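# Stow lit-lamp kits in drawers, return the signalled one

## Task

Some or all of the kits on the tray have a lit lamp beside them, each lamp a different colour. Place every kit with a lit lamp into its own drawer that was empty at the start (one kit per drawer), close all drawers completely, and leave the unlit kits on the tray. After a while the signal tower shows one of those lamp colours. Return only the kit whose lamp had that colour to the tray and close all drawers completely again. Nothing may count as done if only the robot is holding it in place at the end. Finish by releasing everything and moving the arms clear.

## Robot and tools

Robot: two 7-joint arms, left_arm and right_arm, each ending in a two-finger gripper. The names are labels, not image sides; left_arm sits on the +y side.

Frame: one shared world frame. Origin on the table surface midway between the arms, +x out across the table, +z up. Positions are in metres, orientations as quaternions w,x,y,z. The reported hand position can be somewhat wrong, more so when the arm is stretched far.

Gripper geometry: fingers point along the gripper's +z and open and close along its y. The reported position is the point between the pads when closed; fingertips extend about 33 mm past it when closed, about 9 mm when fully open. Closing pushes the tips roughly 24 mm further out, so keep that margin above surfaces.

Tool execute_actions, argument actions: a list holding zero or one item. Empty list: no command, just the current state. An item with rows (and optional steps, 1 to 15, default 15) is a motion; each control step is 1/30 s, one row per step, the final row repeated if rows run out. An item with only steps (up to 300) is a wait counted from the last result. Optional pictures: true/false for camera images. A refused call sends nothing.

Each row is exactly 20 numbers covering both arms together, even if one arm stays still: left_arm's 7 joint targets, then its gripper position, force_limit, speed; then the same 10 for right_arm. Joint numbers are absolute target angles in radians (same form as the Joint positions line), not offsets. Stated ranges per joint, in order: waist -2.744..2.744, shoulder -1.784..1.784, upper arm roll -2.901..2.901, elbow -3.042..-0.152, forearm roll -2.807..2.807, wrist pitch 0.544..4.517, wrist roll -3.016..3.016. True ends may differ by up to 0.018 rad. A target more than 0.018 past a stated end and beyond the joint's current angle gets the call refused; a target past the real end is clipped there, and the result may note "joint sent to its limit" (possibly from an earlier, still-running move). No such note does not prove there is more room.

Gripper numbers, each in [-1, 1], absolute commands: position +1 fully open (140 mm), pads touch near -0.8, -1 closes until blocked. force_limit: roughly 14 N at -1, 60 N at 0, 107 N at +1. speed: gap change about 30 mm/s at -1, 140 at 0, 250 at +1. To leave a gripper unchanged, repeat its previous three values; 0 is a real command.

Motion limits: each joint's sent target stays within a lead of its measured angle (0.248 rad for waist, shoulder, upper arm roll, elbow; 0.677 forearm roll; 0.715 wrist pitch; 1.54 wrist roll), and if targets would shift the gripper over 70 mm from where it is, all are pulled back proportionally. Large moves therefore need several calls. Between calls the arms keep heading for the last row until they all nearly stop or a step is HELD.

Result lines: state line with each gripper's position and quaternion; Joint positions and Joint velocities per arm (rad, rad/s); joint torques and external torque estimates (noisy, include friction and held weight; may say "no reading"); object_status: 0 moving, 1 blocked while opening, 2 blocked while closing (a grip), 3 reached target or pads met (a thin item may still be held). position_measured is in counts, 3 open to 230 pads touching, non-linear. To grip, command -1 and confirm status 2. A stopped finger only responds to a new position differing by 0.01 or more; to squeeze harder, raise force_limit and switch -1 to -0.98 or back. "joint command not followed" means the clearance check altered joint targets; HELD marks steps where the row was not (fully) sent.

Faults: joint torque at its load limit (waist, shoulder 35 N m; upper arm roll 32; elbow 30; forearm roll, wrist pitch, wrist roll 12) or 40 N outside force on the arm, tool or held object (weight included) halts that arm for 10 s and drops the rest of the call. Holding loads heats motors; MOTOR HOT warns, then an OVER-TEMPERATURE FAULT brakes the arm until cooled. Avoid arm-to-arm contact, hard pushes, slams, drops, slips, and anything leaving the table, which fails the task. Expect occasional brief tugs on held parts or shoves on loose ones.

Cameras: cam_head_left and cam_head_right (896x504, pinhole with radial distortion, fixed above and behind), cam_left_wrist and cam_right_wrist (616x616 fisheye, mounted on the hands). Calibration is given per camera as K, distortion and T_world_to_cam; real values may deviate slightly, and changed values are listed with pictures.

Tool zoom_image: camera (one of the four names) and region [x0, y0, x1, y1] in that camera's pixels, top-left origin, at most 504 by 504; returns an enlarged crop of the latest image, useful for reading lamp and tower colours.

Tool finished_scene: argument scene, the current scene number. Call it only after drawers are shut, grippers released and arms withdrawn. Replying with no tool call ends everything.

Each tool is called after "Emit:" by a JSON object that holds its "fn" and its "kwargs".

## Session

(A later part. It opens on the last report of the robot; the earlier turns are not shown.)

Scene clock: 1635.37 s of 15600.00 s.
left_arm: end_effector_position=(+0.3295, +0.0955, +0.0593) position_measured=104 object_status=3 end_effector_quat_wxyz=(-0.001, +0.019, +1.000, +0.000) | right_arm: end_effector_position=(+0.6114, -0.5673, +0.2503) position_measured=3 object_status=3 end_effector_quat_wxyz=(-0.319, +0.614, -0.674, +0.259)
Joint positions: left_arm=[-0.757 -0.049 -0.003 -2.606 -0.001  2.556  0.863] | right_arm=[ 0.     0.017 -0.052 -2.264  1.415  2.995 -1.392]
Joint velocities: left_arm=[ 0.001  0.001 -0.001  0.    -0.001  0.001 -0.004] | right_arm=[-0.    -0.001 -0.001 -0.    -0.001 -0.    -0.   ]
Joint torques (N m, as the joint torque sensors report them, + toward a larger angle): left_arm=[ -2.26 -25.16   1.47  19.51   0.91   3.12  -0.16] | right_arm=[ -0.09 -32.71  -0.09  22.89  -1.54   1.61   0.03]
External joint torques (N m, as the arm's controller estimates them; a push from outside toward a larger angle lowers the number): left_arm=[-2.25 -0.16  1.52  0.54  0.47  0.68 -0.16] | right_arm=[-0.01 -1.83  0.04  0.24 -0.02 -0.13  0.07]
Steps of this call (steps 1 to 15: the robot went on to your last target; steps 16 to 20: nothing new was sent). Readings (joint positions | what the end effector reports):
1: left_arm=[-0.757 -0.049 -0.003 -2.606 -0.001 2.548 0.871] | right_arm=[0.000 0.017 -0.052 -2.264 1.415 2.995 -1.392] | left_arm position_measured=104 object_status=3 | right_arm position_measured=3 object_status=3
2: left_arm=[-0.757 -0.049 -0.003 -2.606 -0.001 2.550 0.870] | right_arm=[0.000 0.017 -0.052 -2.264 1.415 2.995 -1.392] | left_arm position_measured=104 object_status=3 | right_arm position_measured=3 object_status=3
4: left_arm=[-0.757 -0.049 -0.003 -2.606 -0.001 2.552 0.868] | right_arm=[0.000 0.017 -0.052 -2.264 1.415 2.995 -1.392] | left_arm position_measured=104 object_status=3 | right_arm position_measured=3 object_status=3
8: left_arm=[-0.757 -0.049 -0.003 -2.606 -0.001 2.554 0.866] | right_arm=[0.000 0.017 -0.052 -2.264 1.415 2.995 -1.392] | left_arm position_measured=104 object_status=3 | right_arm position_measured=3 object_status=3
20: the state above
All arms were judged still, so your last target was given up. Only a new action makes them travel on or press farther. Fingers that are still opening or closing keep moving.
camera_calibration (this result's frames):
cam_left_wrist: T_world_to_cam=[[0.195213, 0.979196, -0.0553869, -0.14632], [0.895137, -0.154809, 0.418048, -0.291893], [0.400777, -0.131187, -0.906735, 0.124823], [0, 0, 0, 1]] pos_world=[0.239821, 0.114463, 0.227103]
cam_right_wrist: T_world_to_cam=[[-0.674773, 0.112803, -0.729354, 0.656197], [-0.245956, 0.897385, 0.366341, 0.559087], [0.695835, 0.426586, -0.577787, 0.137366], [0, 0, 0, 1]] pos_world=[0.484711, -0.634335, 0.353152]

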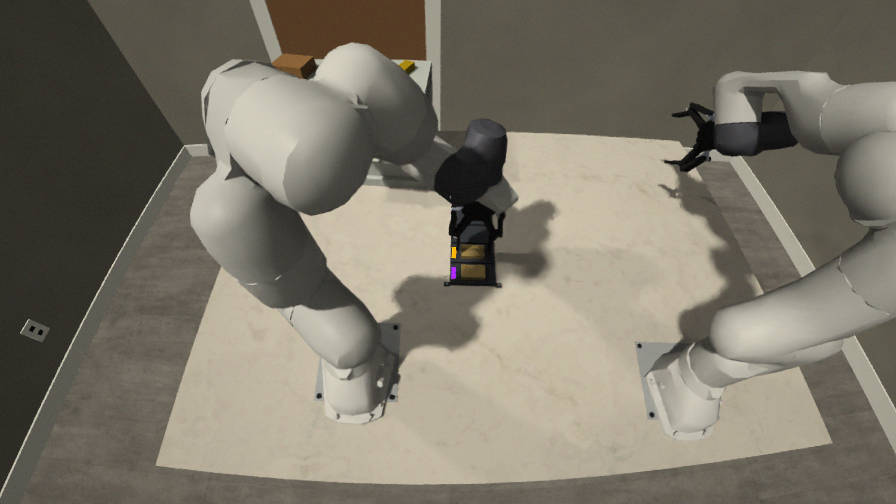

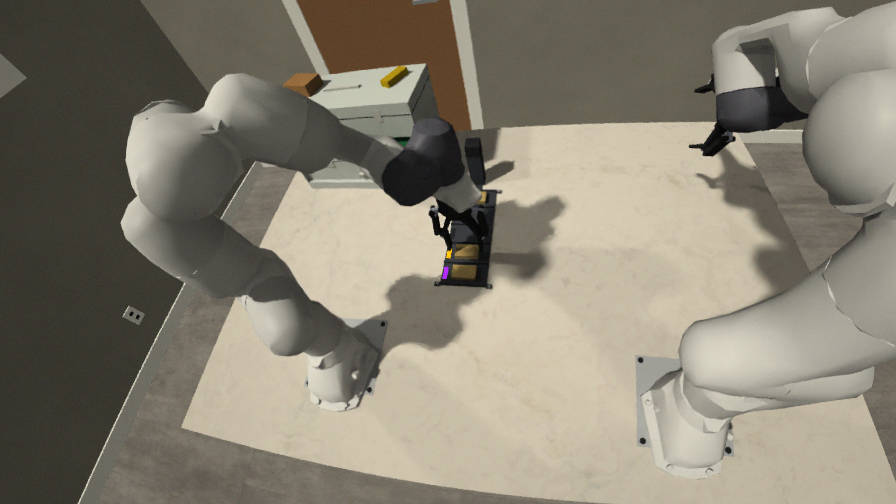

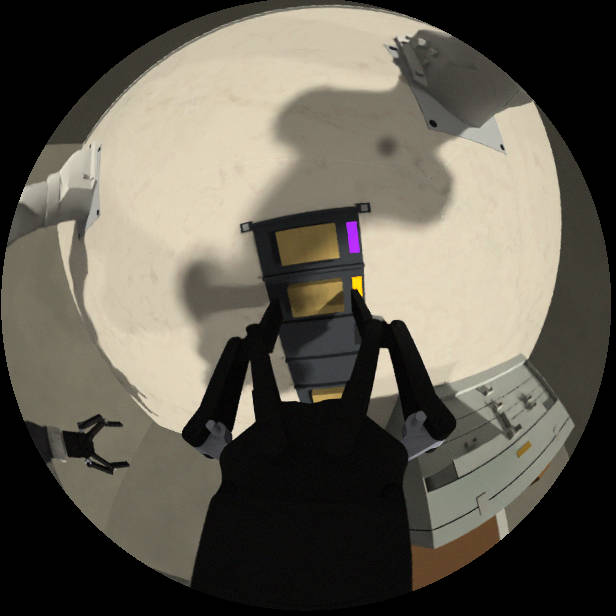

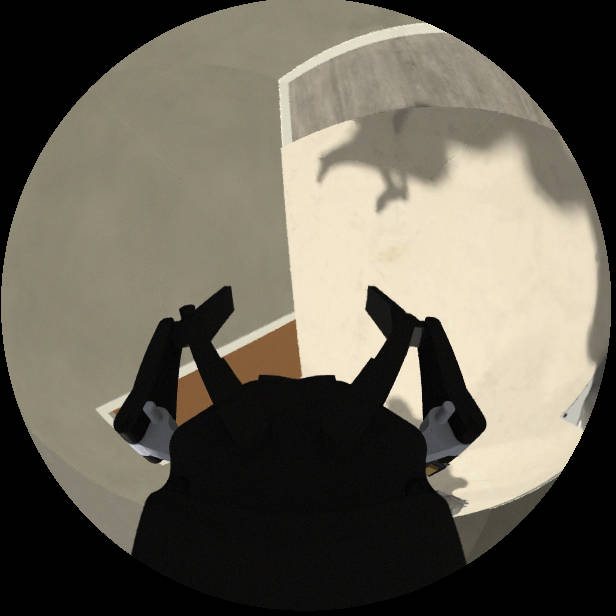

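Emit:
{"fn": "execute_actions", "kwargs": {"actions": [{"rows": [[-0.758,-0.04,0,-2.61,0,2.59,0.855,0.2,-0.3,-0.7, 0,0.017,-0.05,-2.264,1.415,2.995,-1.392,1,0,0],[-0.758,-0.03,0,-2.612,0,2.61,0.855,0.2,-0.3,-0.7, 0,0.017,-0.05,-2.264,1.415,2.995,-1.392,1,0,0],[-0.758,-0.02,0,-2.614,0,2.625,0.855,0.2,-0.3,-0.7, 0,0.017,-0.05,-2.264,1.415,2.995,-1.392,1,0,0],[-0.758,-0.01,0,-2.616,0,2.632,0.855,0.2,-0.3,-0.7, 0,0.017,-0.05,-2.264,1.415,2.995,-1.392,1,0,0],[-0.758,0.0,0,-2.618,0,2.632,0.855,0.2,-0.3,-0.7, 0,0.017,-0.05,-2.264,1.415,2.995,-1.392,1,0,0],[-0.758,0.008,0,-2.6195,0,2.631,0.855,0.2,-0.3,-0.7, 0,0.017,-0.05,-2.264,1.415,2.995,-1.392,1,0,0]], "steps": 15}], "pictures": false}}

Emit:
{"fn": "execute_actions", "kwargs": {"actions": [{"steps": 10}], "pictures": false}}

Emit:
{"fn": "execute_actions", "kwargs": {"actions": [{"rows": [[-0.758,0.008,0,-2.6195,0,2.631,0.855,-1,-0.3,-0.7, 0,0.017,-0.05,-2.264,1.415,2.995,-1.392,1,0,0]], "steps": 15}]}}

Scene clock: 1647.70 s of 15600.00 s.
left_arm: end_effector_position=(+0.3277, +0.0972, +0.0363) position_measured=104 object_status=3 end_effector_quat_wxyz=(-0.001, +0.018, +1.000, +0.001) | right_arm: end_effector_position=(+0.6114, -0.5673, +0.2503) position_measured=3 object_status=3 end_effector_quat_wxyz=(-0.319, +0.614, -0.674, +0.259)
Joint positions: left_arm=[-0.757  0.006 -0.003 -2.619 -0.001  2.622  0.862] | right_arm=[ 0.     0.017 -0.052 -2.264  1.415  2.995 -1.392]
Joint velocities: left_arm=[ 0.001 -0.001  0.001  0.     0.     0.029 -0.002] | right_arm=[ 0.    -0.    -0.     0.001  0.002  0.001  0.   ]
Joint torques (N m, as the joint torque sensors report them, + toward a larger angle): left_arm=[ -1.6  -24.71   1.57  17.48   0.84   3.42  -0.28] | right_arm=[  0.25 -32.59  -0.02  23.19  -1.54   1.63   0.01]
External joint torques (N m, as the arm's controller estimates them; a push from outside toward a larger angle lowers the number): left_arm=[-1.68  1.27  1.49 -0.46  0.45  1.   -0.28] | right_arm=[ 0.17 -1.61 -0.04  0.47 -0.01 -0.09  0.05]
Steps of this call (steps 1 to 90: nothing new was sent; then 8.83 s passed at rest; steps 91 to 105: all 15 steps of this action). Readings (joint positions | what the end effector reports):
91: left_arm=[-0.757 -0.048 -0.003 -2.607 -0.001 2.561 0.862] | right_arm=[0.000 0.017 -0.052 -2.264 1.415 2.995 -1.392] | left_arm position_measured=104 object_status=3 | right_arm position_measured=3 object_status=3
92: left_arm=[-0.757 -0.045 -0.003 -2.607 -0.001 2.569 0.862] | right_arm=[0.000 0.017 -0.052 -2.264 1.415 2.995 -1.392] | left_arm position_measured=104 object_status=3 | right_arm position_measured=3 object_status=3
94: left_arm=[-0.757 -0.031 -0.003 -2.609 -0.001 2.588 0.862] | right_arm=[0.000 0.017 -0.052 -2.264 1.415 2.995 -1.392] | left_arm position_measured=104 object_status=3 | right_arm position_measured=3 object_status=3
98: left_arm=[-0.757 -0.000 -0.003 -2.617 -0.001 2.609 0.862] | right_arm=[0.000 0.017 -0.052 -2.264 1.415 2.995 -1.392] | left_arm position_measured=104 object_status=3 | right_arm position_measured=3 object_status=3
105: the state above

Scene clock: 1648.03 s of 15600.00 s.
left_arm: end_effector_position=(+0.3287, +0.0963, +0.0367) position_measured=104 object_status=3 end_effector_quat_wxyz=(+0.000, +0.018, +1.000, -0.000) | right_arm: end_effector_position=(+0.6114, -0.5673, +0.2503) position_measured=3 object_status=3 end_effector_quat_wxyz=(-0.319, +0.614, -0.674, +0.259)
Joint positions: left_arm=[-0.757  0.006 -0.003 -2.619 -0.001  2.626  0.862] | right_arm=[ 0.     0.017 -0.052 -2.264  1.415  2.995 -1.392]
Joint velocities: left_arm=[ 0.001  0.     0.002  0.     0.001  0.003 -0.001] | right_arm=[-0.     0.001  0.001  0.     0.    -0.     0.   ]
Joint torques (N m, as the joint torque sensors report them, + toward a larger angle): left_arm=[ -0.65 -25.08   2.1   17.6    0.73   3.24  -0.25] | right_arm=[  0.09 -32.93  -0.04  22.95  -1.56   1.57   0.03]
External joint torques (N m, as the arm's controller estimates them; a push from outside toward a larger angle lowers the number): left_arm=[-0.68  0.87  2.07 -0.39  0.34  0.79 -0.25] | right_arm=[ 0.01 -2.1  -0.07  0.32 -0.02 -0.14  0.07]
Steps of this call (steps 1 to 10: the robot went on to your last target). Readings (joint positions | what the end effector reports):
1: left_arm=[-0.757 0.006 -0.003 -2.619 -0.001 2.623 0.862] | right_arm=[0.000 0.017 -0.052 -2.264 1.415 2.995 -1.392] | left_arm position_measured=104 object_status=3 | right_arm position_measured=3 object_status=3
2: left_arm=[-0.757 0.006 -0.003 -2.619 -0.001 2.624 0.862] | right_arm=[0.000 0.017 -0.052 -2.264 1.415 2.995 -1.392] | left_arm position_measured=104 object_status=3 | right_arm position_measured=3 object_status=3
4: left_arm=[-0.757 0.006 -0.003 -2.619 -0.001 2.625 0.862] | right_arm=[0.000 0.017 -0.052 -2.264 1.415 2.995 -1.392] | left_arm position_measured=104 object_status=3 | right_arm position_measured=3 object_status=3
8: left_arm=[-0.757 0.006 -0.003 -2.619 -0.001 2.626 0.862] | right_arm=[0.000 0.017 -0.052 -2.264 1.415 2.995 -1.392] | left_arm position_measured=104 object_status=3 | right_arm position_measured=3 object_status=3
10: the state above

Scene clock: 1648.53 s of 15600.00 s.
left_arm: end_effector_position=(+0.3290, +0.0960, +0.0371) position_measured=132 object_status=2 end_effector_quat_wxyz=(+0.001, +0.018, +1.000, -0.001) | right_arm: end_effector_position=(+0.6114, -0.5673, +0.2503) position_measured=3 object_status=3 end_effector_quat_wxyz=(-0.319, +0.614, -0.674, +0.259)
Joint positions: left_arm=[-0.757  0.006 -0.002 -2.619 -0.001  2.627  0.862] | right_arm=[ 0.     0.017 -0.052 -2.264  1.415  2.995 -1.392]
Joint velocities: left_arm=[ 0.002 -0.001 -0.001  0.001  0.001 -0.    -0.   ] | right_arm=[ 0.     0.001 -0.    -0.    -0.002 -0.    -0.002]
Joint torques (N m, as the joint torque sensors report them, + toward a larger angle): left_arm=[ -1.52 -24.39   2.29  17.02   0.77   3.32  -0.29] | right_arm=[  0.29 -32.54   0.27  23.24  -1.55   1.62   0.06]
External joint torques (N m, as the arm's controller estimates them; a push from outside toward a larger angle lowers the number): left_arm=[-1.56  1.59  2.25 -1.02  0.38  0.87 -0.29] | right_arm=[ 0.3  -1.67  0.33  0.59 -0.01 -0.1   0.1 ]
Steps of this call (steps 1 to 15: all 15 steps of this action). Readings (joint positions | what the end effector reports):
1: left_arm=[-0.757 0.006 -0.003 -2.619 -0.001 2.626 0.862] | right_arm=[0.000 0.017 -0.052 -2.264 1.415 2.995 -1.392] | left_arm position_measured=104 object_status=0 | right_arm position_measured=3 object_status=3
2: left_arm=[-0.757 0.006 -0.003 -2.619 -0.001 2.626 0.862] | right_arm=[0.000 0.017 -0.052 -2.264 1.415 2.995 -1.392] | left_arm position_measured=107 object_status=0 | right_arm position_measured=3 object_status=3
4: left_arm=[-0.757 0.006 -0.003 -2.619 -0.001 2.627 0.862] | right_arm=[0.000 0.017 -0.052 -2.264 1.415 2.995 -1.392] | left_arm position_measured=114 object_status=0 | right_arm position_measured=3 object_status=3
8: left_arm=[-0.757 0.006 -0.002 -2.619 -0.001 2.627 0.862] | right_arm=[0.000 0.017 -0.052 -2.264 1.415 2.995 -1.392] | left_arm position_measured=127 object_status=0 | right_arm position_measured=3 object_status=3
15: the state above
camera_calibration (this result's frames):
cam_left_wrist: T_world_to_cam=[[0.193908, 0.979354, -0.0571437, -0.147492], [0.894402, -0.152555, 0.420443, -0.282086], [0.403045, -0.132637, -0.905518, 0.104309], [0, 0, 0, 1]] pos_world=[0.238856, 0.115248, 0.204626]
cam_right_wrist: T_world_to_cam=[[-0.674773, 0.112803, -0.729354, 0.656197], [-0.245956, 0.897385, 0.366341, 0.559087], [0.695835, 0.426586, -0.577787, 0.137366], [0, 0, 0, 1]] pos_world=[0.484711, -0.634335, 0.353152]

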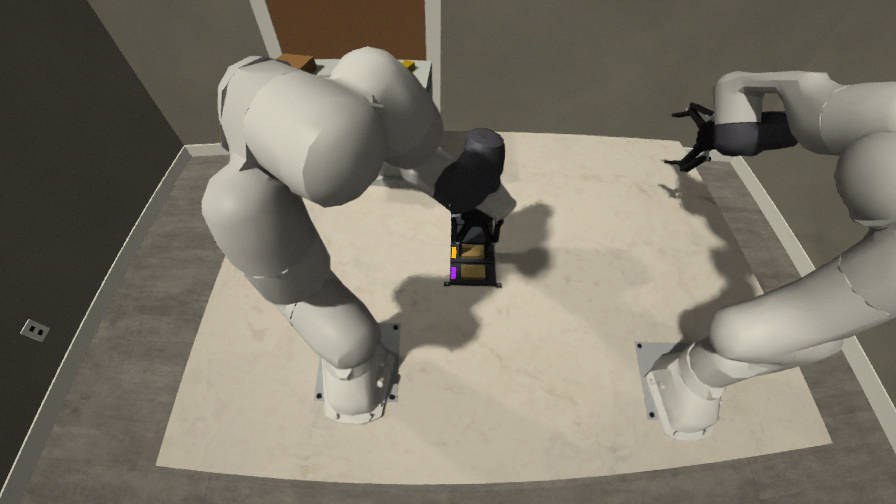

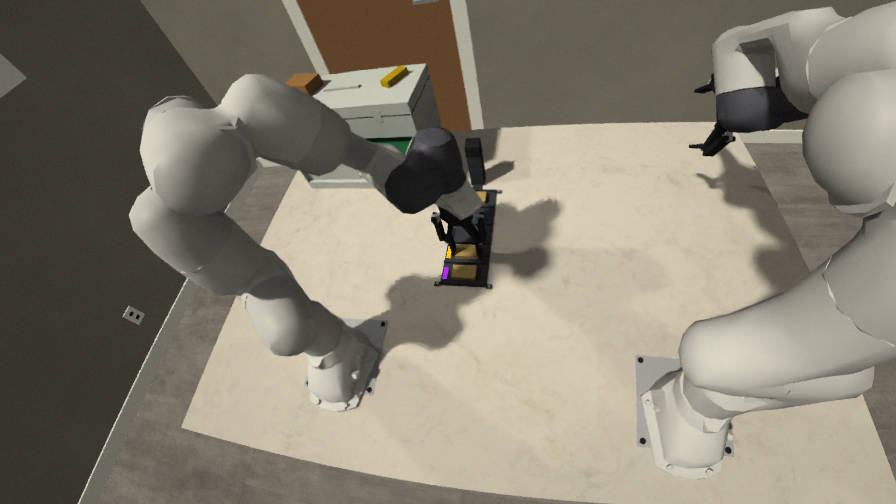

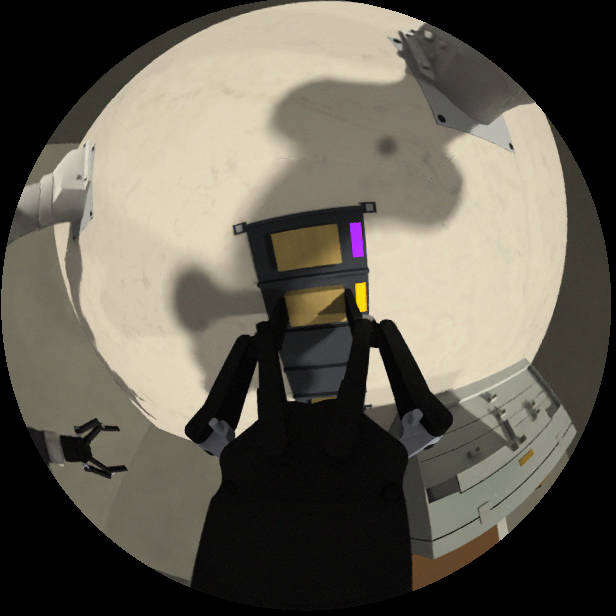

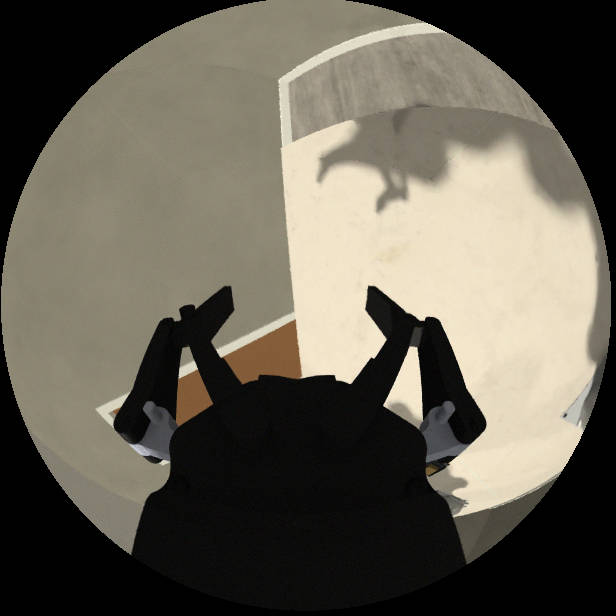

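Emit:
{"fn": "execute_actions", "kwargs": {"actions": [{"rows": [[-0.758,-0.03,0,-2.612,0,2.56,0.855,-1,-0.3,-0.7, 0,0.017,-0.05,-2.264,1.415,2.995,-1.392,1,0,0],[-0.758,-0.06,0,-2.606,0,2.51,0.855,-1,-0.3,-0.7, 0,0.017,-0.05,-2.264,1.415,2.995,-1.392,1,0,0],[-0.758,-0.1,0,-2.598,0,2.46,0.855,-1,-0.3,-0.7, 0,0.017,-0.05,-2.264,1.415,2.995,-1.392,1,0,0],[-0.758,-0.1485,0,-2.5875,0,2.42,0.855,-1,-0.3,-0.7, 0,0.017,-0.05,-2.264,1.415,2.995,-1.392,1,0,0]], "steps": 9}], "pictures": false}}

Emit:
{"fn": "execute_actions", "kwargs": {"actions": [{"rows": [[-0.6,-0.3,0,-2.46,0,2.1,1.1,-1,-0.3,-0.7, 0,0.017,-0.05,-2.264,1.415,2.995,-1.392,1,0,0]], "steps": 12}], "pictures": false}}

Emit:
{"fn": "execute_actions", "kwargs": {"actions": [{"rows": [[-0.35,-0.39,0,-2.2965,0,1.9,1.4,-1,-0.3,-0.7, 0,0.017,-0.05,-2.264,1.415,2.995,-1.392,1,0,0]], "steps": 12}], "pictures": false}}

Emit:
{"fn": "execute_actions", "kwargs": {"actions": [{"rows": [[-0.05,-0.39,0,-2.2965,0,1.907,1.602,-1,-0.3,-0.7, 0,0.017,-0.05,-2.264,1.415,2.995,-1.392,1,0,0]], "steps": 12}], "pictures": false}}

Emit:
{"fn": "execute_actions", "kwargs": {"actions": [{"rows": [[-0.05,-0.23,0,-2.145,0,1.915,1.602,-1,-0.3,-0.7, 0,0.017,-0.05,-2.264,1.415,2.995,-1.392,1,0,0]], "steps": 8}], "pictures": false}}

Emit:
{"fn": "execute_actions", "kwargs": {"actions": [{"rows": [[-0.05,-0.067,0,-1.992,0,1.929,1.602,-1,-0.3,-0.7, 0,0.017,-0.05,-2.264,1.415,2.995,-1.392,1,0,0]], "steps": 15}], "pictures": false}}

Emit:
{"fn": "execute_actions", "kwargs": {"actions": [{"steps": 15}]}}

Scene clock: 1690.43 s of 15600.00 s.
left_arm: end_effector_position=(+0.3368, +0.0889, +0.1020) position_measured=132 object_status=2 end_effector_quat_wxyz=(+0.012, +0.018, +1.000, -0.011) | right_arm: end_effector_position=(+0.6114, -0.5673, +0.2503) position_measured=3 object_status=3 end_effector_quat_wxyz=(-0.319, +0.614, -0.674, +0.259)
Joint positions: left_arm=[-0.757 -0.145 -0.002 -2.585 -0.001  2.472  0.862] | right_arm=[ 0.     0.017 -0.052 -2.264  1.415  2.995 -1.392]
Joint velocities: left_arm=[-0.001 -0.104  0.001  0.019 -0.001 -0.264 -0.001] | right_arm=[-0.002  0.001 -0.    -0.002 -0.001 -0.     0.001]
Joint torques (N m, as the joint torque sensors report them, + toward a larger angle): left_arm=[ -1.6  -20.46   2.05  17.98   0.87   1.3   -0.24] | right_arm=[  0.07 -32.62  -0.22  22.9   -1.55   1.64   0.02]
External joint torques (N m, as the arm's controller estimates them; a push from outside toward a larger angle lowers the number): left_arm=[-1.67 -2.27  2.1   0.93  0.38 -0.63 -0.24] | right_arm=[ 0.23 -1.85  0.    0.34 -0.03 -0.1   0.07]
Steps of this call (steps 1 to 15: the robot went on to your last target; steps 16 to 90: nothing new was sent; then 38.60 s passed at rest; steps 91 to 99: all 9 steps of this action). Readings (joint positions | what the end effector reports):
91: left_arm=[-0.757 0.000 -0.002 -2.619 -0.001 2.616 0.862] | right_arm=[0.000 0.017 -0.052 -2.264 1.415 2.995 -1.392] | left_arm position_measured=132 object_status=2 | right_arm position_measured=3 object_status=3
92: left_arm=[-0.757 -0.013 -0.002 -2.619 -0.001 2.597 0.862] | right_arm=[0.000 0.017 -0.052 -2.264 1.415 2.995 -1.392] | left_arm position_measured=132 object_status=2 | right_arm position_measured=3 object_status=3
94: left_arm=[-0.757 -0.063 -0.002 -2.613 -0.001 2.544 0.862] | right_arm=[0.000 0.017 -0.052 -2.264 1.415 2.995 -1.392] | left_arm position_measured=132 object_status=2 | right_arm position_measured=3 object_status=3
98: left_arm=[-0.757 -0.140 -0.002 -2.587 -0.001 2.481 0.862] | right_arm=[0.000 0.017 -0.052 -2.264 1.415 2.995 -1.392] | left_arm position_measured=132 object_status=2 | right_arm position_measured=3 object_status=3
99: the state above

Scene clock: 1690.83 s of 15600.00 s.
left_arm: end_effector_position=(+0.3723, +0.1499, +0.1956) position_measured=132 object_status=2 end_effector_quat_wxyz=(-0.005, +0.019, +1.000, +0.002) | right_arm: end_effector_position=(+0.6114, -0.5673, +0.2503) position_measured=3 object_status=3 end_effector_quat_wxyz=(-0.319, +0.614, -0.674, +0.259)
Joint positions: left_arm=[-0.603 -0.301  0.003 -2.459 -0.001  2.148  1.023] | right_arm=[ 0.     0.017 -0.052 -2.264  1.415  2.995 -1.392]
Joint velocities: left_arm=[ 0.001  0.007 -0.005 -0.012 -0.001 -0.273  0.234] | right_arm=[ 0.001 -0.     0.001  0.001 -0.001  0.001  0.002]
Joint torques (N m, as the joint torque sensors report them, + toward a larger angle): left_arm=[ -0.29 -20.54  -2.37  22.87   1.03   2.22   0.41] | right_arm=[  0.01 -32.75   0.04  23.24  -1.54   1.63   0.06]
External joint torques (N m, as the arm's controller estimates them; a push from outside toward a larger angle lowers the number): left_arm=[-0.11  0.19 -1.89 -0.87  0.37 -0.35  0.41] | right_arm=[-0.12 -1.81 -0.02  0.52  0.01 -0.08  0.1 ]
Steps of this call (steps 1 to 12: all 12 steps of this action). Readings (joint positions | what the end effector reports):
1: left_arm=[-0.739 -0.158 -0.010 -2.575 -0.001 2.430 0.875] | right_arm=[0.000 0.017 -0.052 -2.264 1.415 2.995 -1.392] | left_arm position_measured=132 object_status=2 | right_arm position_measured=3 object_status=3
2: left_arm=[-0.713 -0.182 -0.011 -2.556 -0.001 2.389 0.889] | right_arm=[0.000 0.017 -0.052 -2.264 1.415 2.995 -1.392] | left_arm position_measured=132 object_status=2 | right_arm position_measured=3 object_status=3
4: left_arm=[-0.660 -0.236 -0.007 -2.511 -0.001 2.308 0.924] | right_arm=[0.000 0.017 -0.052 -2.264 1.415 2.995 -1.392] | left_arm position_measured=132 object_status=2 | right_arm position_measured=3 object_status=3
8: left_arm=[-0.607 -0.298 0.003 -2.461 -0.001 2.201 0.984] | right_arm=[0.000 0.017 -0.052 -2.264 1.415 2.995 -1.392] | left_arm position_measured=132 object_status=2 | right_arm position_measured=3 object_status=3
12: the state above

Scene clock: 1691.23 s of 15600.00 s.
left_arm: end_effector_position=(+0.4293, +0.2446, +0.2931) position_measured=132 object_status=2 end_effector_quat_wxyz=(+0.016, +0.017, +1.000, -0.007) | right_arm: end_effector_position=(+0.6114, -0.5673, +0.2503) position_measured=3 object_status=3 end_effector_quat_wxyz=(-0.319, +0.614, -0.674, +0.259)
Joint positions: left_arm=[-0.353 -0.392  0.005 -2.297 -0.001  1.939  1.27 ] | right_arm=[ 0.     0.017 -0.052 -2.264  1.415  2.995 -1.392]
Joint velocities: left_arm=[ 0.018  0.008 -0.018 -0.    -0.    -0.22   0.41 ] | right_arm=[-0.001 -0.001  0.001  0.001 -0.001  0.    -0.001]
Joint torques (N m, as the joint torque sensors report them, + toward a larger angle): left_arm=[  1.28 -16.62  -1.33  24.13   1.24   2.23   0.66] | right_arm=[  0.26 -32.93  -0.08  22.93  -1.55   1.69  -0.01]
External joint torques (N m, as the arm's controller estimates them; a push from outside toward a larger angle lowers the number): left_arm=[ 1.95  1.59 -0.2  -0.12  0.53 -0.38  0.67] | right_arm=[ 0.15 -1.99 -0.12  0.22 -0.01 -0.03  0.03]
Steps of this call (steps 1 to 12: all 12 steps of this action). Readings (joint positions | what the end effector reports):
1: left_arm=[-0.578 -0.303 -0.008 -2.448 -0.001 2.123 1.041] | right_arm=[0.000 0.017 -0.052 -2.264 1.415 2.995 -1.392] | left_arm position_measured=132 object_status=2 | right_arm position_measured=3 object_status=3
2: left_arm=[-0.546 -0.311 -0.010 -2.427 -0.001 2.102 1.059] | right_arm=[0.000 0.017 -0.052 -2.264 1.415 2.995 -1.392] | left_arm position_measured=132 object_status=2 | right_arm position_measured=3 object_status=3
4: left_arm=[-0.475 -0.336 -0.008 -2.381 -0.001 2.059 1.101] | right_arm=[0.000 0.017 -0.052 -2.264 1.415 2.995 -1.392] | left_arm position_measured=132 object_status=2 | right_arm position_measured=3 object_status=3
8: left_arm=[-0.371 -0.384 0.005 -2.308 -0.001 1.979 1.202] | right_arm=[0.000 0.017 -0.052 -2.264 1.415 2.995 -1.392] | left_arm position_measured=132 object_status=2 | right_arm position_measured=3 object_status=3
12: the state above

Scene clock: 1691.63 s of 15600.00 s.
left_arm: end_effector_position=(+0.4457, +0.3759, +0.2899) position_measured=132 object_status=2 end_effector_quat_wxyz=(+0.003, -0.022, +1.000, -0.002) | right_arm: end_effector_position=(+0.6114, -0.5673, +0.2503) position_measured=3 object_status=3 end_effector_quat_wxyz=(-0.319, +0.614, -0.674, +0.259)
Joint positions: left_arm=[-0.053 -0.39   0.006 -2.297 -0.001  1.914  1.494] | right_arm=[ 0.     0.017 -0.052 -2.264  1.415  2.995 -1.392]
Joint velocities: left_arm=[ 0.011 -0.001 -0.033  0.001 -0.    -0.023  0.336] | right_arm=[-0.    -0.002 -0.    -0.001 -0.001 -0.001 -0.002]
Joint torques (N m, as the joint torque sensors report them, + toward a larger angle): left_arm=[  0.8  -17.66  -2.49  24.31   1.23   1.91   0.56] | right_arm=[  0.05 -32.58  -0.19  23.22  -1.55   1.64   0.01]
External joint torques (N m, as the arm's controller estimates them; a push from outside toward a larger angle lowers the number): left_arm=[ 1.29  0.71 -1.55 -0.03  0.51 -0.53  0.56] | right_arm=[ 0.03 -1.47 -0.15  0.43 -0.01 -0.09  0.05]
Steps of this call (steps 1 to 12: all 12 steps of this action). Readings (joint positions | what the end effector reports):
1: left_arm=[-0.320 -0.392 -0.009 -2.297 -0.002 1.935 1.291] | right_arm=[0.000 0.017 -0.052 -2.264 1.415 2.995 -1.392] | left_arm position_measured=132 object_status=2 | right_arm position_measured=3 object_status=3
2: left_arm=[-0.277 -0.391 -0.013 -2.297 -0.002 1.933 1.310] | right_arm=[0.000 0.017 -0.052 -2.264 1.415 2.995 -1.392] | left_arm position_measured=132 object_status=2 | right_arm position_measured=3 object_status=3
4: left_arm=[-0.185 -0.391 -0.010 -2.297 -0.002 1.928 1.351] | right_arm=[0.000 0.017 -0.052 -2.264 1.415 2.995 -1.392] | left_arm position_measured=132 object_status=2 | right_arm position_measured=3 object_status=3
8: left_arm=[-0.068 -0.390 0.008 -2.297 -0.001 1.919 1.438] | right_arm=[0.000 0.017 -0.052 -2.264 1.415 2.995 -1.392] | left_arm position_measured=132 object_status=2 | right_arm position_measured=3 object_status=3
12: the state above

Scene clock: 1691.90 s of 15600.00 s.
left_arm: end_effector_position=(+0.4906, +0.3731, +0.2850) position_measured=132 object_status=2 end_effector_quat_wxyz=(-0.005, +0.009, +1.000, -0.001) | right_arm: end_effector_position=(+0.6114, -0.5673, +0.2503) position_measured=3 object_status=3 end_effector_quat_wxyz=(-0.319, +0.614, -0.674, +0.259)
Joint positions: left_arm=[-0.052 -0.232  0.003 -2.155 -0.001  1.912  1.553] | right_arm=[ 0.     0.017 -0.052 -2.264  1.415  2.995 -1.392]
Joint velocities: left_arm=[ 0.001  0.06   0.     0.07  -0.    -0.     0.141] | right_arm=[ 0.001 -0.    -0.    -0.001  0.001  0.     0.   ]
Joint torques (N m, as the joint torque sensors report them, + toward a larger angle): left_arm=[  0.69 -25.46  -0.66  26.66   1.24   2.94   0.41] | right_arm=[  0.3  -32.52   0.32  23.26  -1.54   1.65   0.04]
External joint torques (N m, as the arm's controller estimates them; a push from outside toward a larger angle lowers the number): left_arm=[ 0.59  0.89 -0.53  1.56  0.46  0.48  0.41] | right_arm=[ 0.37 -1.53  0.45  0.57 -0.01 -0.09  0.08]
Steps of this call (steps 1 to 8: all 8 steps of this action). Readings (joint positions | what the end effector reports):
1: left_arm=[-0.053 -0.358 0.005 -2.259 -0.001 1.905 1.504] | right_arm=[0.000 0.017 -0.052 -2.264 1.415 2.995 -1.392] | left_arm position_measured=132 object_status=2 | right_arm position_measured=3 object_status=3
2: left_arm=[-0.052 -0.316 0.005 -2.216 -0.001 1.909 1.514] | right_arm=[0.000 0.017 -0.052 -2.264 1.415 2.995 -1.392] | left_arm position_measured=132 object_status=2 | right_arm position_measured=3 object_status=3
4: left_arm=[-0.052 -0.264 0.003 -2.175 -0.001 1.912 1.530] | right_arm=[0.000 0.017 -0.052 -2.264 1.415 2.995 -1.392] | left_arm position_measured=132 object_status=2 | right_arm position_measured=3 object_status=3
8: the state above

Scene clock: 1692.40 s of 15600.00 s.
left_arm: end_effector_position=(+0.5459, +0.3712, +0.2777) position_measured=132 object_status=2 end_effector_quat_wxyz=(-0.002, +0.026, +1.000, -0.001) | right_arm: end_effector_position=(+0.6114, -0.5673, +0.2503) position_measured=3 object_status=3 end_effector_quat_wxyz=(-0.319, +0.614, -0.674, +0.259)
Joint positions: left_arm=[-0.052 -0.067  0.002 -1.995 -0.001  1.923  1.587] | right_arm=[ 0.     0.017 -0.052 -2.264  1.415  2.995 -1.392]
Joint velocities: left_arm=[ 0.001 -0.002 -0.001  0.004 -0.001  0.005  0.029] | right_arm=[-0.     0.    -0.001  0.    -0.001 -0.    -0.   ]
Joint torques (N m, as the joint torque sensors report them, + toward a larger angle): left_arm=[  0.5  -29.72  -1.33  25.28   1.22   3.17   0.47] | right_arm=[  0.34 -32.72  -0.08  23.    -1.54   1.62  -0.01]
External joint torques (N m, as the arm's controller estimates them; a push from outside toward a larger angle lowers the number): left_arm=[ 0.43 -0.03 -1.33  1.08  0.44  0.78  0.47] | right_arm=[ 0.36 -1.81  0.    0.33 -0.01 -0.11  0.03]
Steps of this call (steps 1 to 15: all 15 steps of this action). Readings (joint positions | what the end effector reports):
1: left_arm=[-0.052 -0.199 0.003 -2.112 -0.001 1.905 1.557] | right_arm=[0.000 0.017 -0.052 -2.264 1.415 2.995 -1.392] | left_arm position_measured=132 object_status=2 | right_arm position_measured=3 object_status=3
2: left_arm=[-0.052 -0.156 0.002 -2.067 -0.001 1.911 1.561] | right_arm=[0.000 0.017 -0.052 -2.264 1.415 2.995 -1.392] | left_arm position_measured=132 object_status=2 | right_arm position_measured=3 object_status=3
4: left_arm=[-0.052 -0.102 0.002 -2.024 -0.001 1.918 1.568] | right_arm=[0.000 0.017 -0.052 -2.264 1.415 2.995 -1.392] | left_arm position_measured=132 object_status=2 | right_arm position_measured=3 object_status=3
8: left_arm=[-0.052 -0.068 0.002 -2.003 -0.001 1.921 1.578] | right_arm=[0.000 0.017 -0.052 -2.264 1.415 2.995 -1.392] | left_arm position_measured=132 object_status=2 | right_arm position_measured=3 object_status=3
15: the state above

Scene clock: 1692.90 s of 15600.00 s.
left_arm: end_effector_position=(+0.5461, +0.3712, +0.2778) position_measured=132 object_status=2 end_effector_quat_wxyz=(-0.002, +0.029, +1.000, -0.001) | right_arm: end_effector_position=(+0.6114, -0.5673, +0.2503) position_measured=3 object_status=3 end_effector_quat_wxyz=(-0.319, +0.614, -0.674, +0.259)
Joint positions: left_arm=[-0.052 -0.067  0.002 -1.995 -0.001  1.924  1.594] | right_arm=[ 0.     0.017 -0.052 -2.264  1.415  2.995 -1.392]
Joint velocities: left_arm=[-0.001 -0.002  0.     0.     0.     0.001  0.006] | right_arm=[ 0.     0.001  0.    -0.001 -0.001  0.     0.001]
Joint torques (N m, as the joint torque sensors report them, + toward a larger angle): left_arm=[  0.51 -29.23  -0.93  25.94   1.22   3.36   0.34] | right_arm=[  0.17 -33.12  -0.08  23.07  -1.57   1.66   0.03]
External joint torques (N m, as the arm's controller estimates them; a push from outside toward a larger angle lowers the number): left_arm=[ 0.42  0.72 -0.96  1.56  0.44  0.95  0.34] | right_arm=[ 0.22 -2.27  0.02  0.43 -0.04 -0.07  0.07]
Steps of this call (steps 1 to 15: the robot went on to your last target). Readings (joint positions | what the end effector reports):
1: left_arm=[-0.052 -0.067 0.002 -1.995 -0.001 1.924 1.588] | right_arm=[0.000 0.017 -0.052 -2.264 1.415 2.995 -1.392] | left_arm position_measured=132 object_status=2 | right_arm position_measured=3 object_status=3
2: left_arm=[-0.052 -0.067 0.002 -1.995 -0.001 1.924 1.589] | right_arm=[0.000 0.017 -0.052 -2.264 1.415 2.995 -1.392] | left_arm position_measured=132 object_status=2 | right_arm position_measured=3 object_status=3
4: left_arm=[-0.052 -0.067 0.002 -1.995 -0.001 1.924 1.590] | right_arm=[0.000 0.017 -0.052 -2.264 1.415 2.995 -1.392] | left_arm position_measured=132 object_status=2 | right_arm position_measured=3 object_status=3
8: left_arm=[-0.052 -0.067 0.002 -1.995 -0.001 1.924 1.592] | right_arm=[0.000 0.017 -0.052 -2.264 1.415 2.995 -1.392] | left_arm position_measured=132 object_status=2 | right_arm position_measured=3 object_status=3
15: the state above
All arms were judged still, so your last target was given up. Only a new action makes them travel on or press farther. Fingers that are still opening or closing keep moving.
camera_calibration (this result's frames):
cam_left_wrist: T_world_to_cam=[[0.215746, 0.97474, -0.0577452, -0.455377], [0.892956, -0.173026, 0.415562, -0.525759], [0.395074, -0.14122, -0.90773, 0.279482], [0, 0, 0, 1]] pos_world=[0.457309, 0.392373, 0.445884]
cam_right_wrist: T_world_to_cam=[[-0.674773, 0.112803, -0.729354, 0.656197], [-0.245956, 0.897385, 0.366341, 0.559087], [0.695835, 0.426586, -0.577787, 0.137366], [0, 0, 0, 1]] pos_world=[0.484711, -0.634336, 0.353152]

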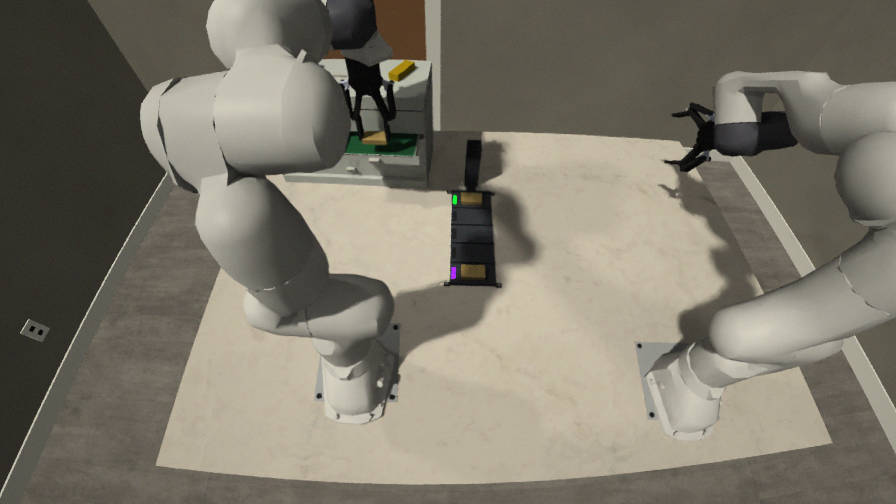

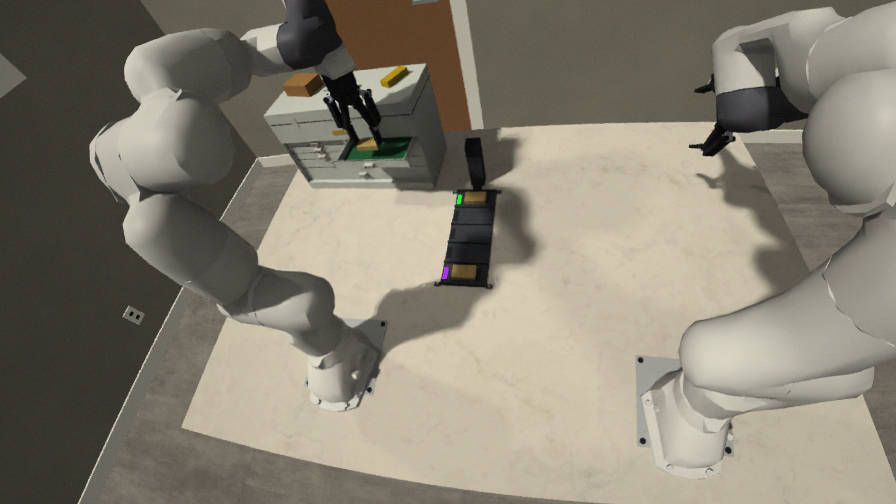

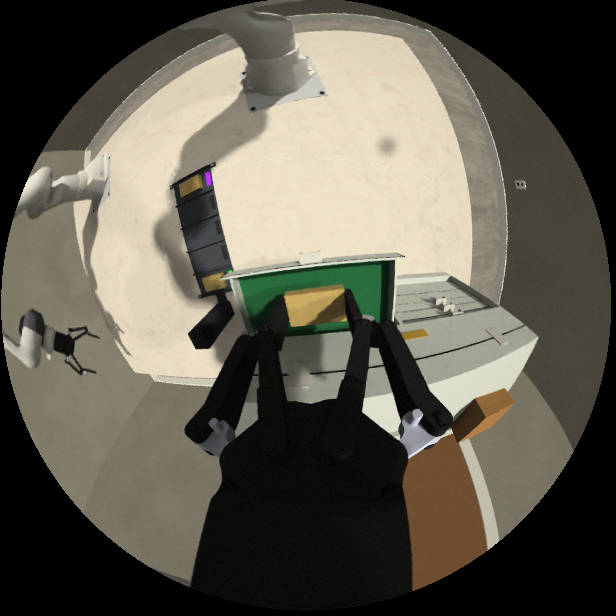

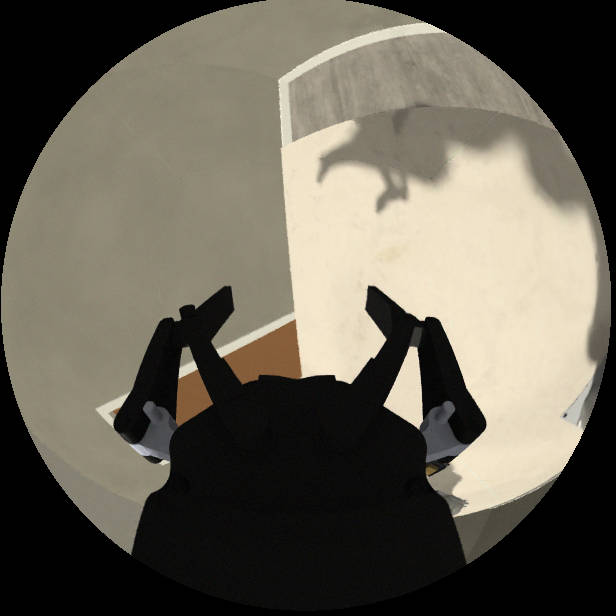

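Emit:
{"fn": "execute_actions", "kwargs": {"actions": [{"rows": [[-0.05,-0.064,0,-2.005,0,1.96,1.602,-1,-0.3,-0.7, 0,0.017,-0.05,-2.264,1.415,2.995,-1.392,1,0,0],[-0.05,-0.061,0,-2.015,0,1.98,1.602,-1,-0.3,-0.7, 0,0.017,-0.05,-2.264,1.415,2.995,-1.392,1,0,0],[-0.05,-0.058,0,-2.025,0,2.0,1.602,-1,-0.3,-0.7, 0,0.017,-0.05,-2.264,1.415,2.995,-1.392,1,0,0],[-0.05,-0.055,0,-2.035,0,2.015,1.602,-1,-0.3,-0.7, 0,0.017,-0.05,-2.264,1.415,2.995,-1.392,1,0,0],[-0.05,-0.052,0,-2.045,0,2.018,1.602,-1,-0.3,-0.7, 0,0.017,-0.05,-2.264,1.415,2.995,-1.392,1,0,0],[-0.05,-0.049,0,-2.053,0,2.018,1.602,-1,-0.3,-0.7, 0,0.017,-0.05,-2.264,1.415,2.995,-1.392,1,0,0],[-0.05,-0.047,0,-2.0593,0,2.017,1.602,-1,-0.3,-0.7, 0,0.017,-0.05,-2.264,1.415,2.995,-1.392,1,0,0]], "steps": 15}], "pictures": false}}

Emit:
{"fn": "execute_actions", "kwargs": {"actions": [{"rows": [[-0.05,-0.044,0,-2.0665,0,2.027,1.602,-1,-0.3,-0.7, 0,0.017,-0.05,-2.264,1.415,2.995,-1.392,1,0,0]], "steps": 12}], "pictures": false}}

Emit:
{"fn": "execute_actions", "kwargs": {"actions": [{"rows": [[-0.05,-0.041,0,-2.0735,0,2.037,1.602,-1,-0.3,-0.7, 0,0.017,-0.05,-2.264,1.415,2.995,-1.392,1,0,0]], "steps": 12}], "pictures": false}}

Emit:
{"fn": "execute_actions", "kwargs": {"actions": [{"rows": [[-0.05,-0.038,0,-2.0805,0,2.047,1.602,-1,-0.3,-0.7, 0,0.017,-0.05,-2.264,1.415,2.995,-1.392,1,0,0]], "steps": 12}], "pictures": false}}

Scene clock: 1716.07 s of 15600.00 s.
left_arm: end_effector_position=(+0.5450, +0.3712, +0.2426) position_measured=132 object_status=2 end_effector_quat_wxyz=(-0.005, +0.030, +1.000, -0.000) | right_arm: end_effector_position=(+0.6114, -0.5673, +0.2503) position_measured=3 object_status=3 end_effector_quat_wxyz=(-0.319, +0.614, -0.674, +0.259)
Joint positions: left_arm=[-0.052 -0.045  0.002 -2.06  -0.001  2.005  1.595] | right_arm=[ 0.     0.017 -0.052 -2.264  1.415  2.995 -1.392]
Joint velocities: left_arm=[-0.001 -0.    -0.     0.    -0.     0.04  -0.001] | right_arm=[ 0.    -0.    -0.001  0.001 -0.     0.     0.   ]
Joint torques (N m, as the joint torque sensors report them, + toward a larger angle): left_arm=[  0.32 -32.04  -0.79  23.44   1.19   3.22   0.31] | right_arm=[ -0.16 -32.62   0.14  23.47  -1.54   1.6    0.04]
External joint torques (N m, as the arm's controller estimates them; a push from outside toward a larger angle lowers the number): left_arm=[ 0.27 -1.85 -0.8  -0.5   0.45  0.85  0.31] | right_arm=[-0.18 -1.62  0.18  0.73  0.   -0.13  0.09]
Steps of this call (steps 1 to 90: nothing new was sent; then 19.67 s passed at rest; steps 91 to 105: all 15 steps of this action). Readings (joint positions | what the end effector reports):
91: left_arm=[-0.052 -0.067 0.002 -1.997 -0.001 1.929 1.595] | right_arm=[0.000 0.017 -0.052 -2.264 1.415 2.995 -1.392] | left_arm position_measured=132 object_status=2 | right_arm position_measured=3 object_status=3
92: left_arm=[-0.052 -0.066 0.002 -2.001 -0.001 1.938 1.595] | right_arm=[0.000 0.017 -0.052 -2.264 1.415 2.995 -1.392] | left_arm position_measured=132 object_status=2 | right_arm position_measured=3 object_status=3
94: left_arm=[-0.052 -0.064 0.002 -2.015 -0.001 1.959 1.595] | right_arm=[0.000 0.017 -0.052 -2.264 1.415 2.995 -1.392] | left_arm position_measured=132 object_status=2 | right_arm position_measured=3 object_status=3
98: left_arm=[-0.052 -0.051 0.002 -2.048 -0.001 1.988 1.595] | right_arm=[0.000 0.017 -0.052 -2.264 1.415 2.995 -1.392] | left_arm position_measured=132 object_status=2 | right_arm position_measured=3 object_status=3
105: the state above

Scene clock: 1716.47 s of 15600.00 s.
left_arm: end_effector_position=(+0.5471, +0.3711, +0.2407) position_measured=132 object_status=2 end_effector_quat_wxyz=(-0.001, +0.030, +1.000, -0.000) | right_arm: end_effector_position=(+0.6114, -0.5673, +0.2503) position_measured=3 object_status=3 end_effector_quat_wxyz=(-0.319, +0.614, -0.674, +0.259)
Joint positions: left_arm=[-0.052 -0.045  0.002 -2.066 -0.001  2.02   1.595] | right_arm=[ 0.     0.017 -0.052 -2.264  1.415  2.995 -1.392]
Joint velocities: left_arm=[ 0.     0.001 -0.     0.001  0.001  0.01  -0.001] | right_arm=[-0.    -0.    -0.     0.001  0.     0.001  0.001]
Joint torques (N m, as the joint torque sensors report them, + toward a larger angle): left_arm=[  0.72 -29.89  -1.43  22.89   1.12   3.45   0.41] | right_arm=[  0.38 -32.62  -0.43  22.99  -1.55   1.64   0.05]
External joint torques (N m, as the arm's controller estimates them; a push from outside toward a larger angle lowers the number): left_arm=[ 0.77  0.35 -1.34 -1.12  0.38  1.04  0.41] | right_arm=[ 0.4  -1.64 -0.34  0.28 -0.01 -0.09  0.09]
Steps of this call (steps 1 to 12: all 12 steps of this action). Readings (joint positions | what the end effector reports):
1: left_arm=[-0.052 -0.045 0.002 -2.061 -0.001 2.008 1.595] | right_arm=[0.000 0.017 -0.052 -2.264 1.415 2.995 -1.392] | left_arm position_measured=132 object_status=2 | right_arm position_measured=3 object_status=3
2: left_arm=[-0.052 -0.045 0.002 -2.063 -0.001 2.011 1.595] | right_arm=[0.000 0.017 -0.052 -2.264 1.415 2.995 -1.392] | left_arm position_measured=132 object_status=2 | right_arm position_measured=3 object_status=3
4: left_arm=[-0.052 -0.045 0.002 -2.065 -0.001 2.014 1.595] | right_arm=[0.000 0.017 -0.052 -2.264 1.415 2.995 -1.392] | left_arm position_measured=132 object_status=2 | right_arm position_measured=3 object_status=3
8: left_arm=[-0.052 -0.045 0.002 -2.066 -0.001 2.018 1.595] | right_arm=[0.000 0.017 -0.052 -2.264 1.415 2.995 -1.392] | left_arm position_measured=132 object_status=2 | right_arm position_measured=3 object_status=3
12: the state above

Scene clock: 1716.87 s of 15600.00 s.
left_arm: end_effector_position=(+0.5472, +0.3711, +0.2366) position_measured=132 object_status=2 end_effector_quat_wxyz=(-0.001, +0.030, +1.000, -0.000) | right_arm: end_effector_position=(+0.6114, -0.5673, +0.2503) position_measured=3 object_status=3 end_effector_quat_wxyz=(-0.319, +0.614, -0.674, +0.259)
Joint positions: left_arm=[-0.052 -0.041  0.002 -2.073 -0.001  2.031  1.595] | right_arm=[ 0.     0.017 -0.052 -2.264  1.415  2.995 -1.392]
Joint velocities: left_arm=[ 0.001 -0.    -0.002 -0.     0.001  0.008  0.001] | right_arm=[ 0.     0.002 -0.001  0.001 -0.    -0.     0.001]
Joint torques (N m, as the joint torque sensors report them, + toward a larger angle): left_arm=[  0.62 -30.12  -1.14  23.23   1.25   3.25   0.31] | right_arm=[  0.35 -32.86   0.13  23.18  -1.53   1.6    0.05]
External joint torques (N m, as the arm's controller estimates them; a push from outside toward a larger angle lowers the number): left_arm=[ 0.73  0.25 -0.99 -0.78  0.51  0.83  0.31] | right_arm=[ 0.45 -1.97  0.29  0.48  0.   -0.14  0.09]
Steps of this call (steps 1 to 12: all 12 steps of this action). Readings (joint positions | what the end effector reports):
1: left_arm=[-0.052 -0.044 0.002 -2.067 -0.001 2.023 1.595] | right_arm=[0.000 0.017 -0.052 -2.264 1.415 2.995 -1.392] | left_arm position_measured=132 object_status=2 | right_arm position_measured=3 object_status=3
2: left_arm=[-0.052 -0.044 0.002 -2.069 -0.001 2.024 1.595] | right_arm=[0.000 0.017 -0.052 -2.264 1.415 2.995 -1.392] | left_arm position_measured=132 object_status=2 | right_arm position_measured=3 object_status=3
4: left_arm=[-0.052 -0.043 0.002 -2.072 -0.001 2.027 1.595] | right_arm=[0.000 0.017 -0.052 -2.264 1.415 2.995 -1.392] | left_arm position_measured=132 object_status=2 | right_arm position_measured=3 object_status=3
8: left_arm=[-0.052 -0.041 0.002 -2.073 -0.001 2.029 1.595] | right_arm=[0.000 0.017 -0.052 -2.264 1.415 2.995 -1.392] | left_arm position_measured=132 object_status=2 | right_arm position_measured=3 object_status=3
12: the state above

Scene clock: 1717.27 s of 15600.00 s.
left_arm: end_effector_position=(+0.5488, +0.3711, +0.2358) position_measured=132 object_status=2 end_effector_quat_wxyz=(+0.002, +0.030, +1.000, -0.001) | right_arm: end_effector_position=(+0.6114, -0.5673, +0.2503) position_measured=3 object_status=3 end_effector_quat_wxyz=(-0.319, +0.614, -0.674, +0.259)
Joint positions: left_arm=[-0.052 -0.041  0.002 -2.076 -0.001  2.04   1.596] | right_arm=[ 0.     0.017 -0.052 -2.264  1.415  2.995 -1.392]
Joint velocities: left_arm=[ 0.001  0.001 -0.     0.001 -0.     0.004 -0.001] | right_arm=[-0.    -0.001  0.    -0.001 -0.001 -0.001  0.   ]
Joint torques (N m, as the joint torque sensors report them, + toward a larger angle): left_arm=[  0.79 -28.35  -1.04  21.13   1.27   3.51   0.39] | right_arm=[ -0.02 -32.99  -0.26  23.01  -1.51   1.65   0.04]
External joint torques (N m, as the arm's controller estimates them; a push from outside toward a larger angle lowers the number): left_arm=[ 0.73  1.91 -1.06 -2.84  0.53  1.08  0.39] | right_arm=[ 0.02 -2.13 -0.15  0.38  0.02 -0.08  0.08]
Steps of this call (steps 1 to 12: all 12 steps of this action). Readings (joint positions | what the end effector reports):
1: left_arm=[-0.052 -0.041 0.002 -2.074 -0.001 2.033 1.595] | right_arm=[0.000 0.017 -0.052 -2.264 1.415 2.995 -1.392] | left_arm position_measured=132 object_status=2 | right_arm position_measured=3 object_status=3
2: left_arm=[-0.052 -0.041 0.002 -2.076 -0.001 2.035 1.595] | right_arm=[0.000 0.017 -0.052 -2.264 1.415 2.995 -1.392] | left_arm position_measured=132 object_status=2 | right_arm position_measured=3 object_status=3
4: left_arm=[-0.052 -0.041 0.002 -2.076 -0.001 2.037 1.595] | right_arm=[0.000 0.017 -0.052 -2.264 1.415 2.995 -1.392] | left_arm position_measured=132 object_status=2 | right_arm position_measured=3 object_status=3
8: left_arm=[-0.052 -0.041 0.002 -2.076 -0.001 2.039 1.595] | right_arm=[0.000 0.017 -0.052 -2.264 1.415 2.995 -1.392] | left_arm position_measured=132 object_status=2 | right_arm position_measured=3 object_status=3
12: the state above


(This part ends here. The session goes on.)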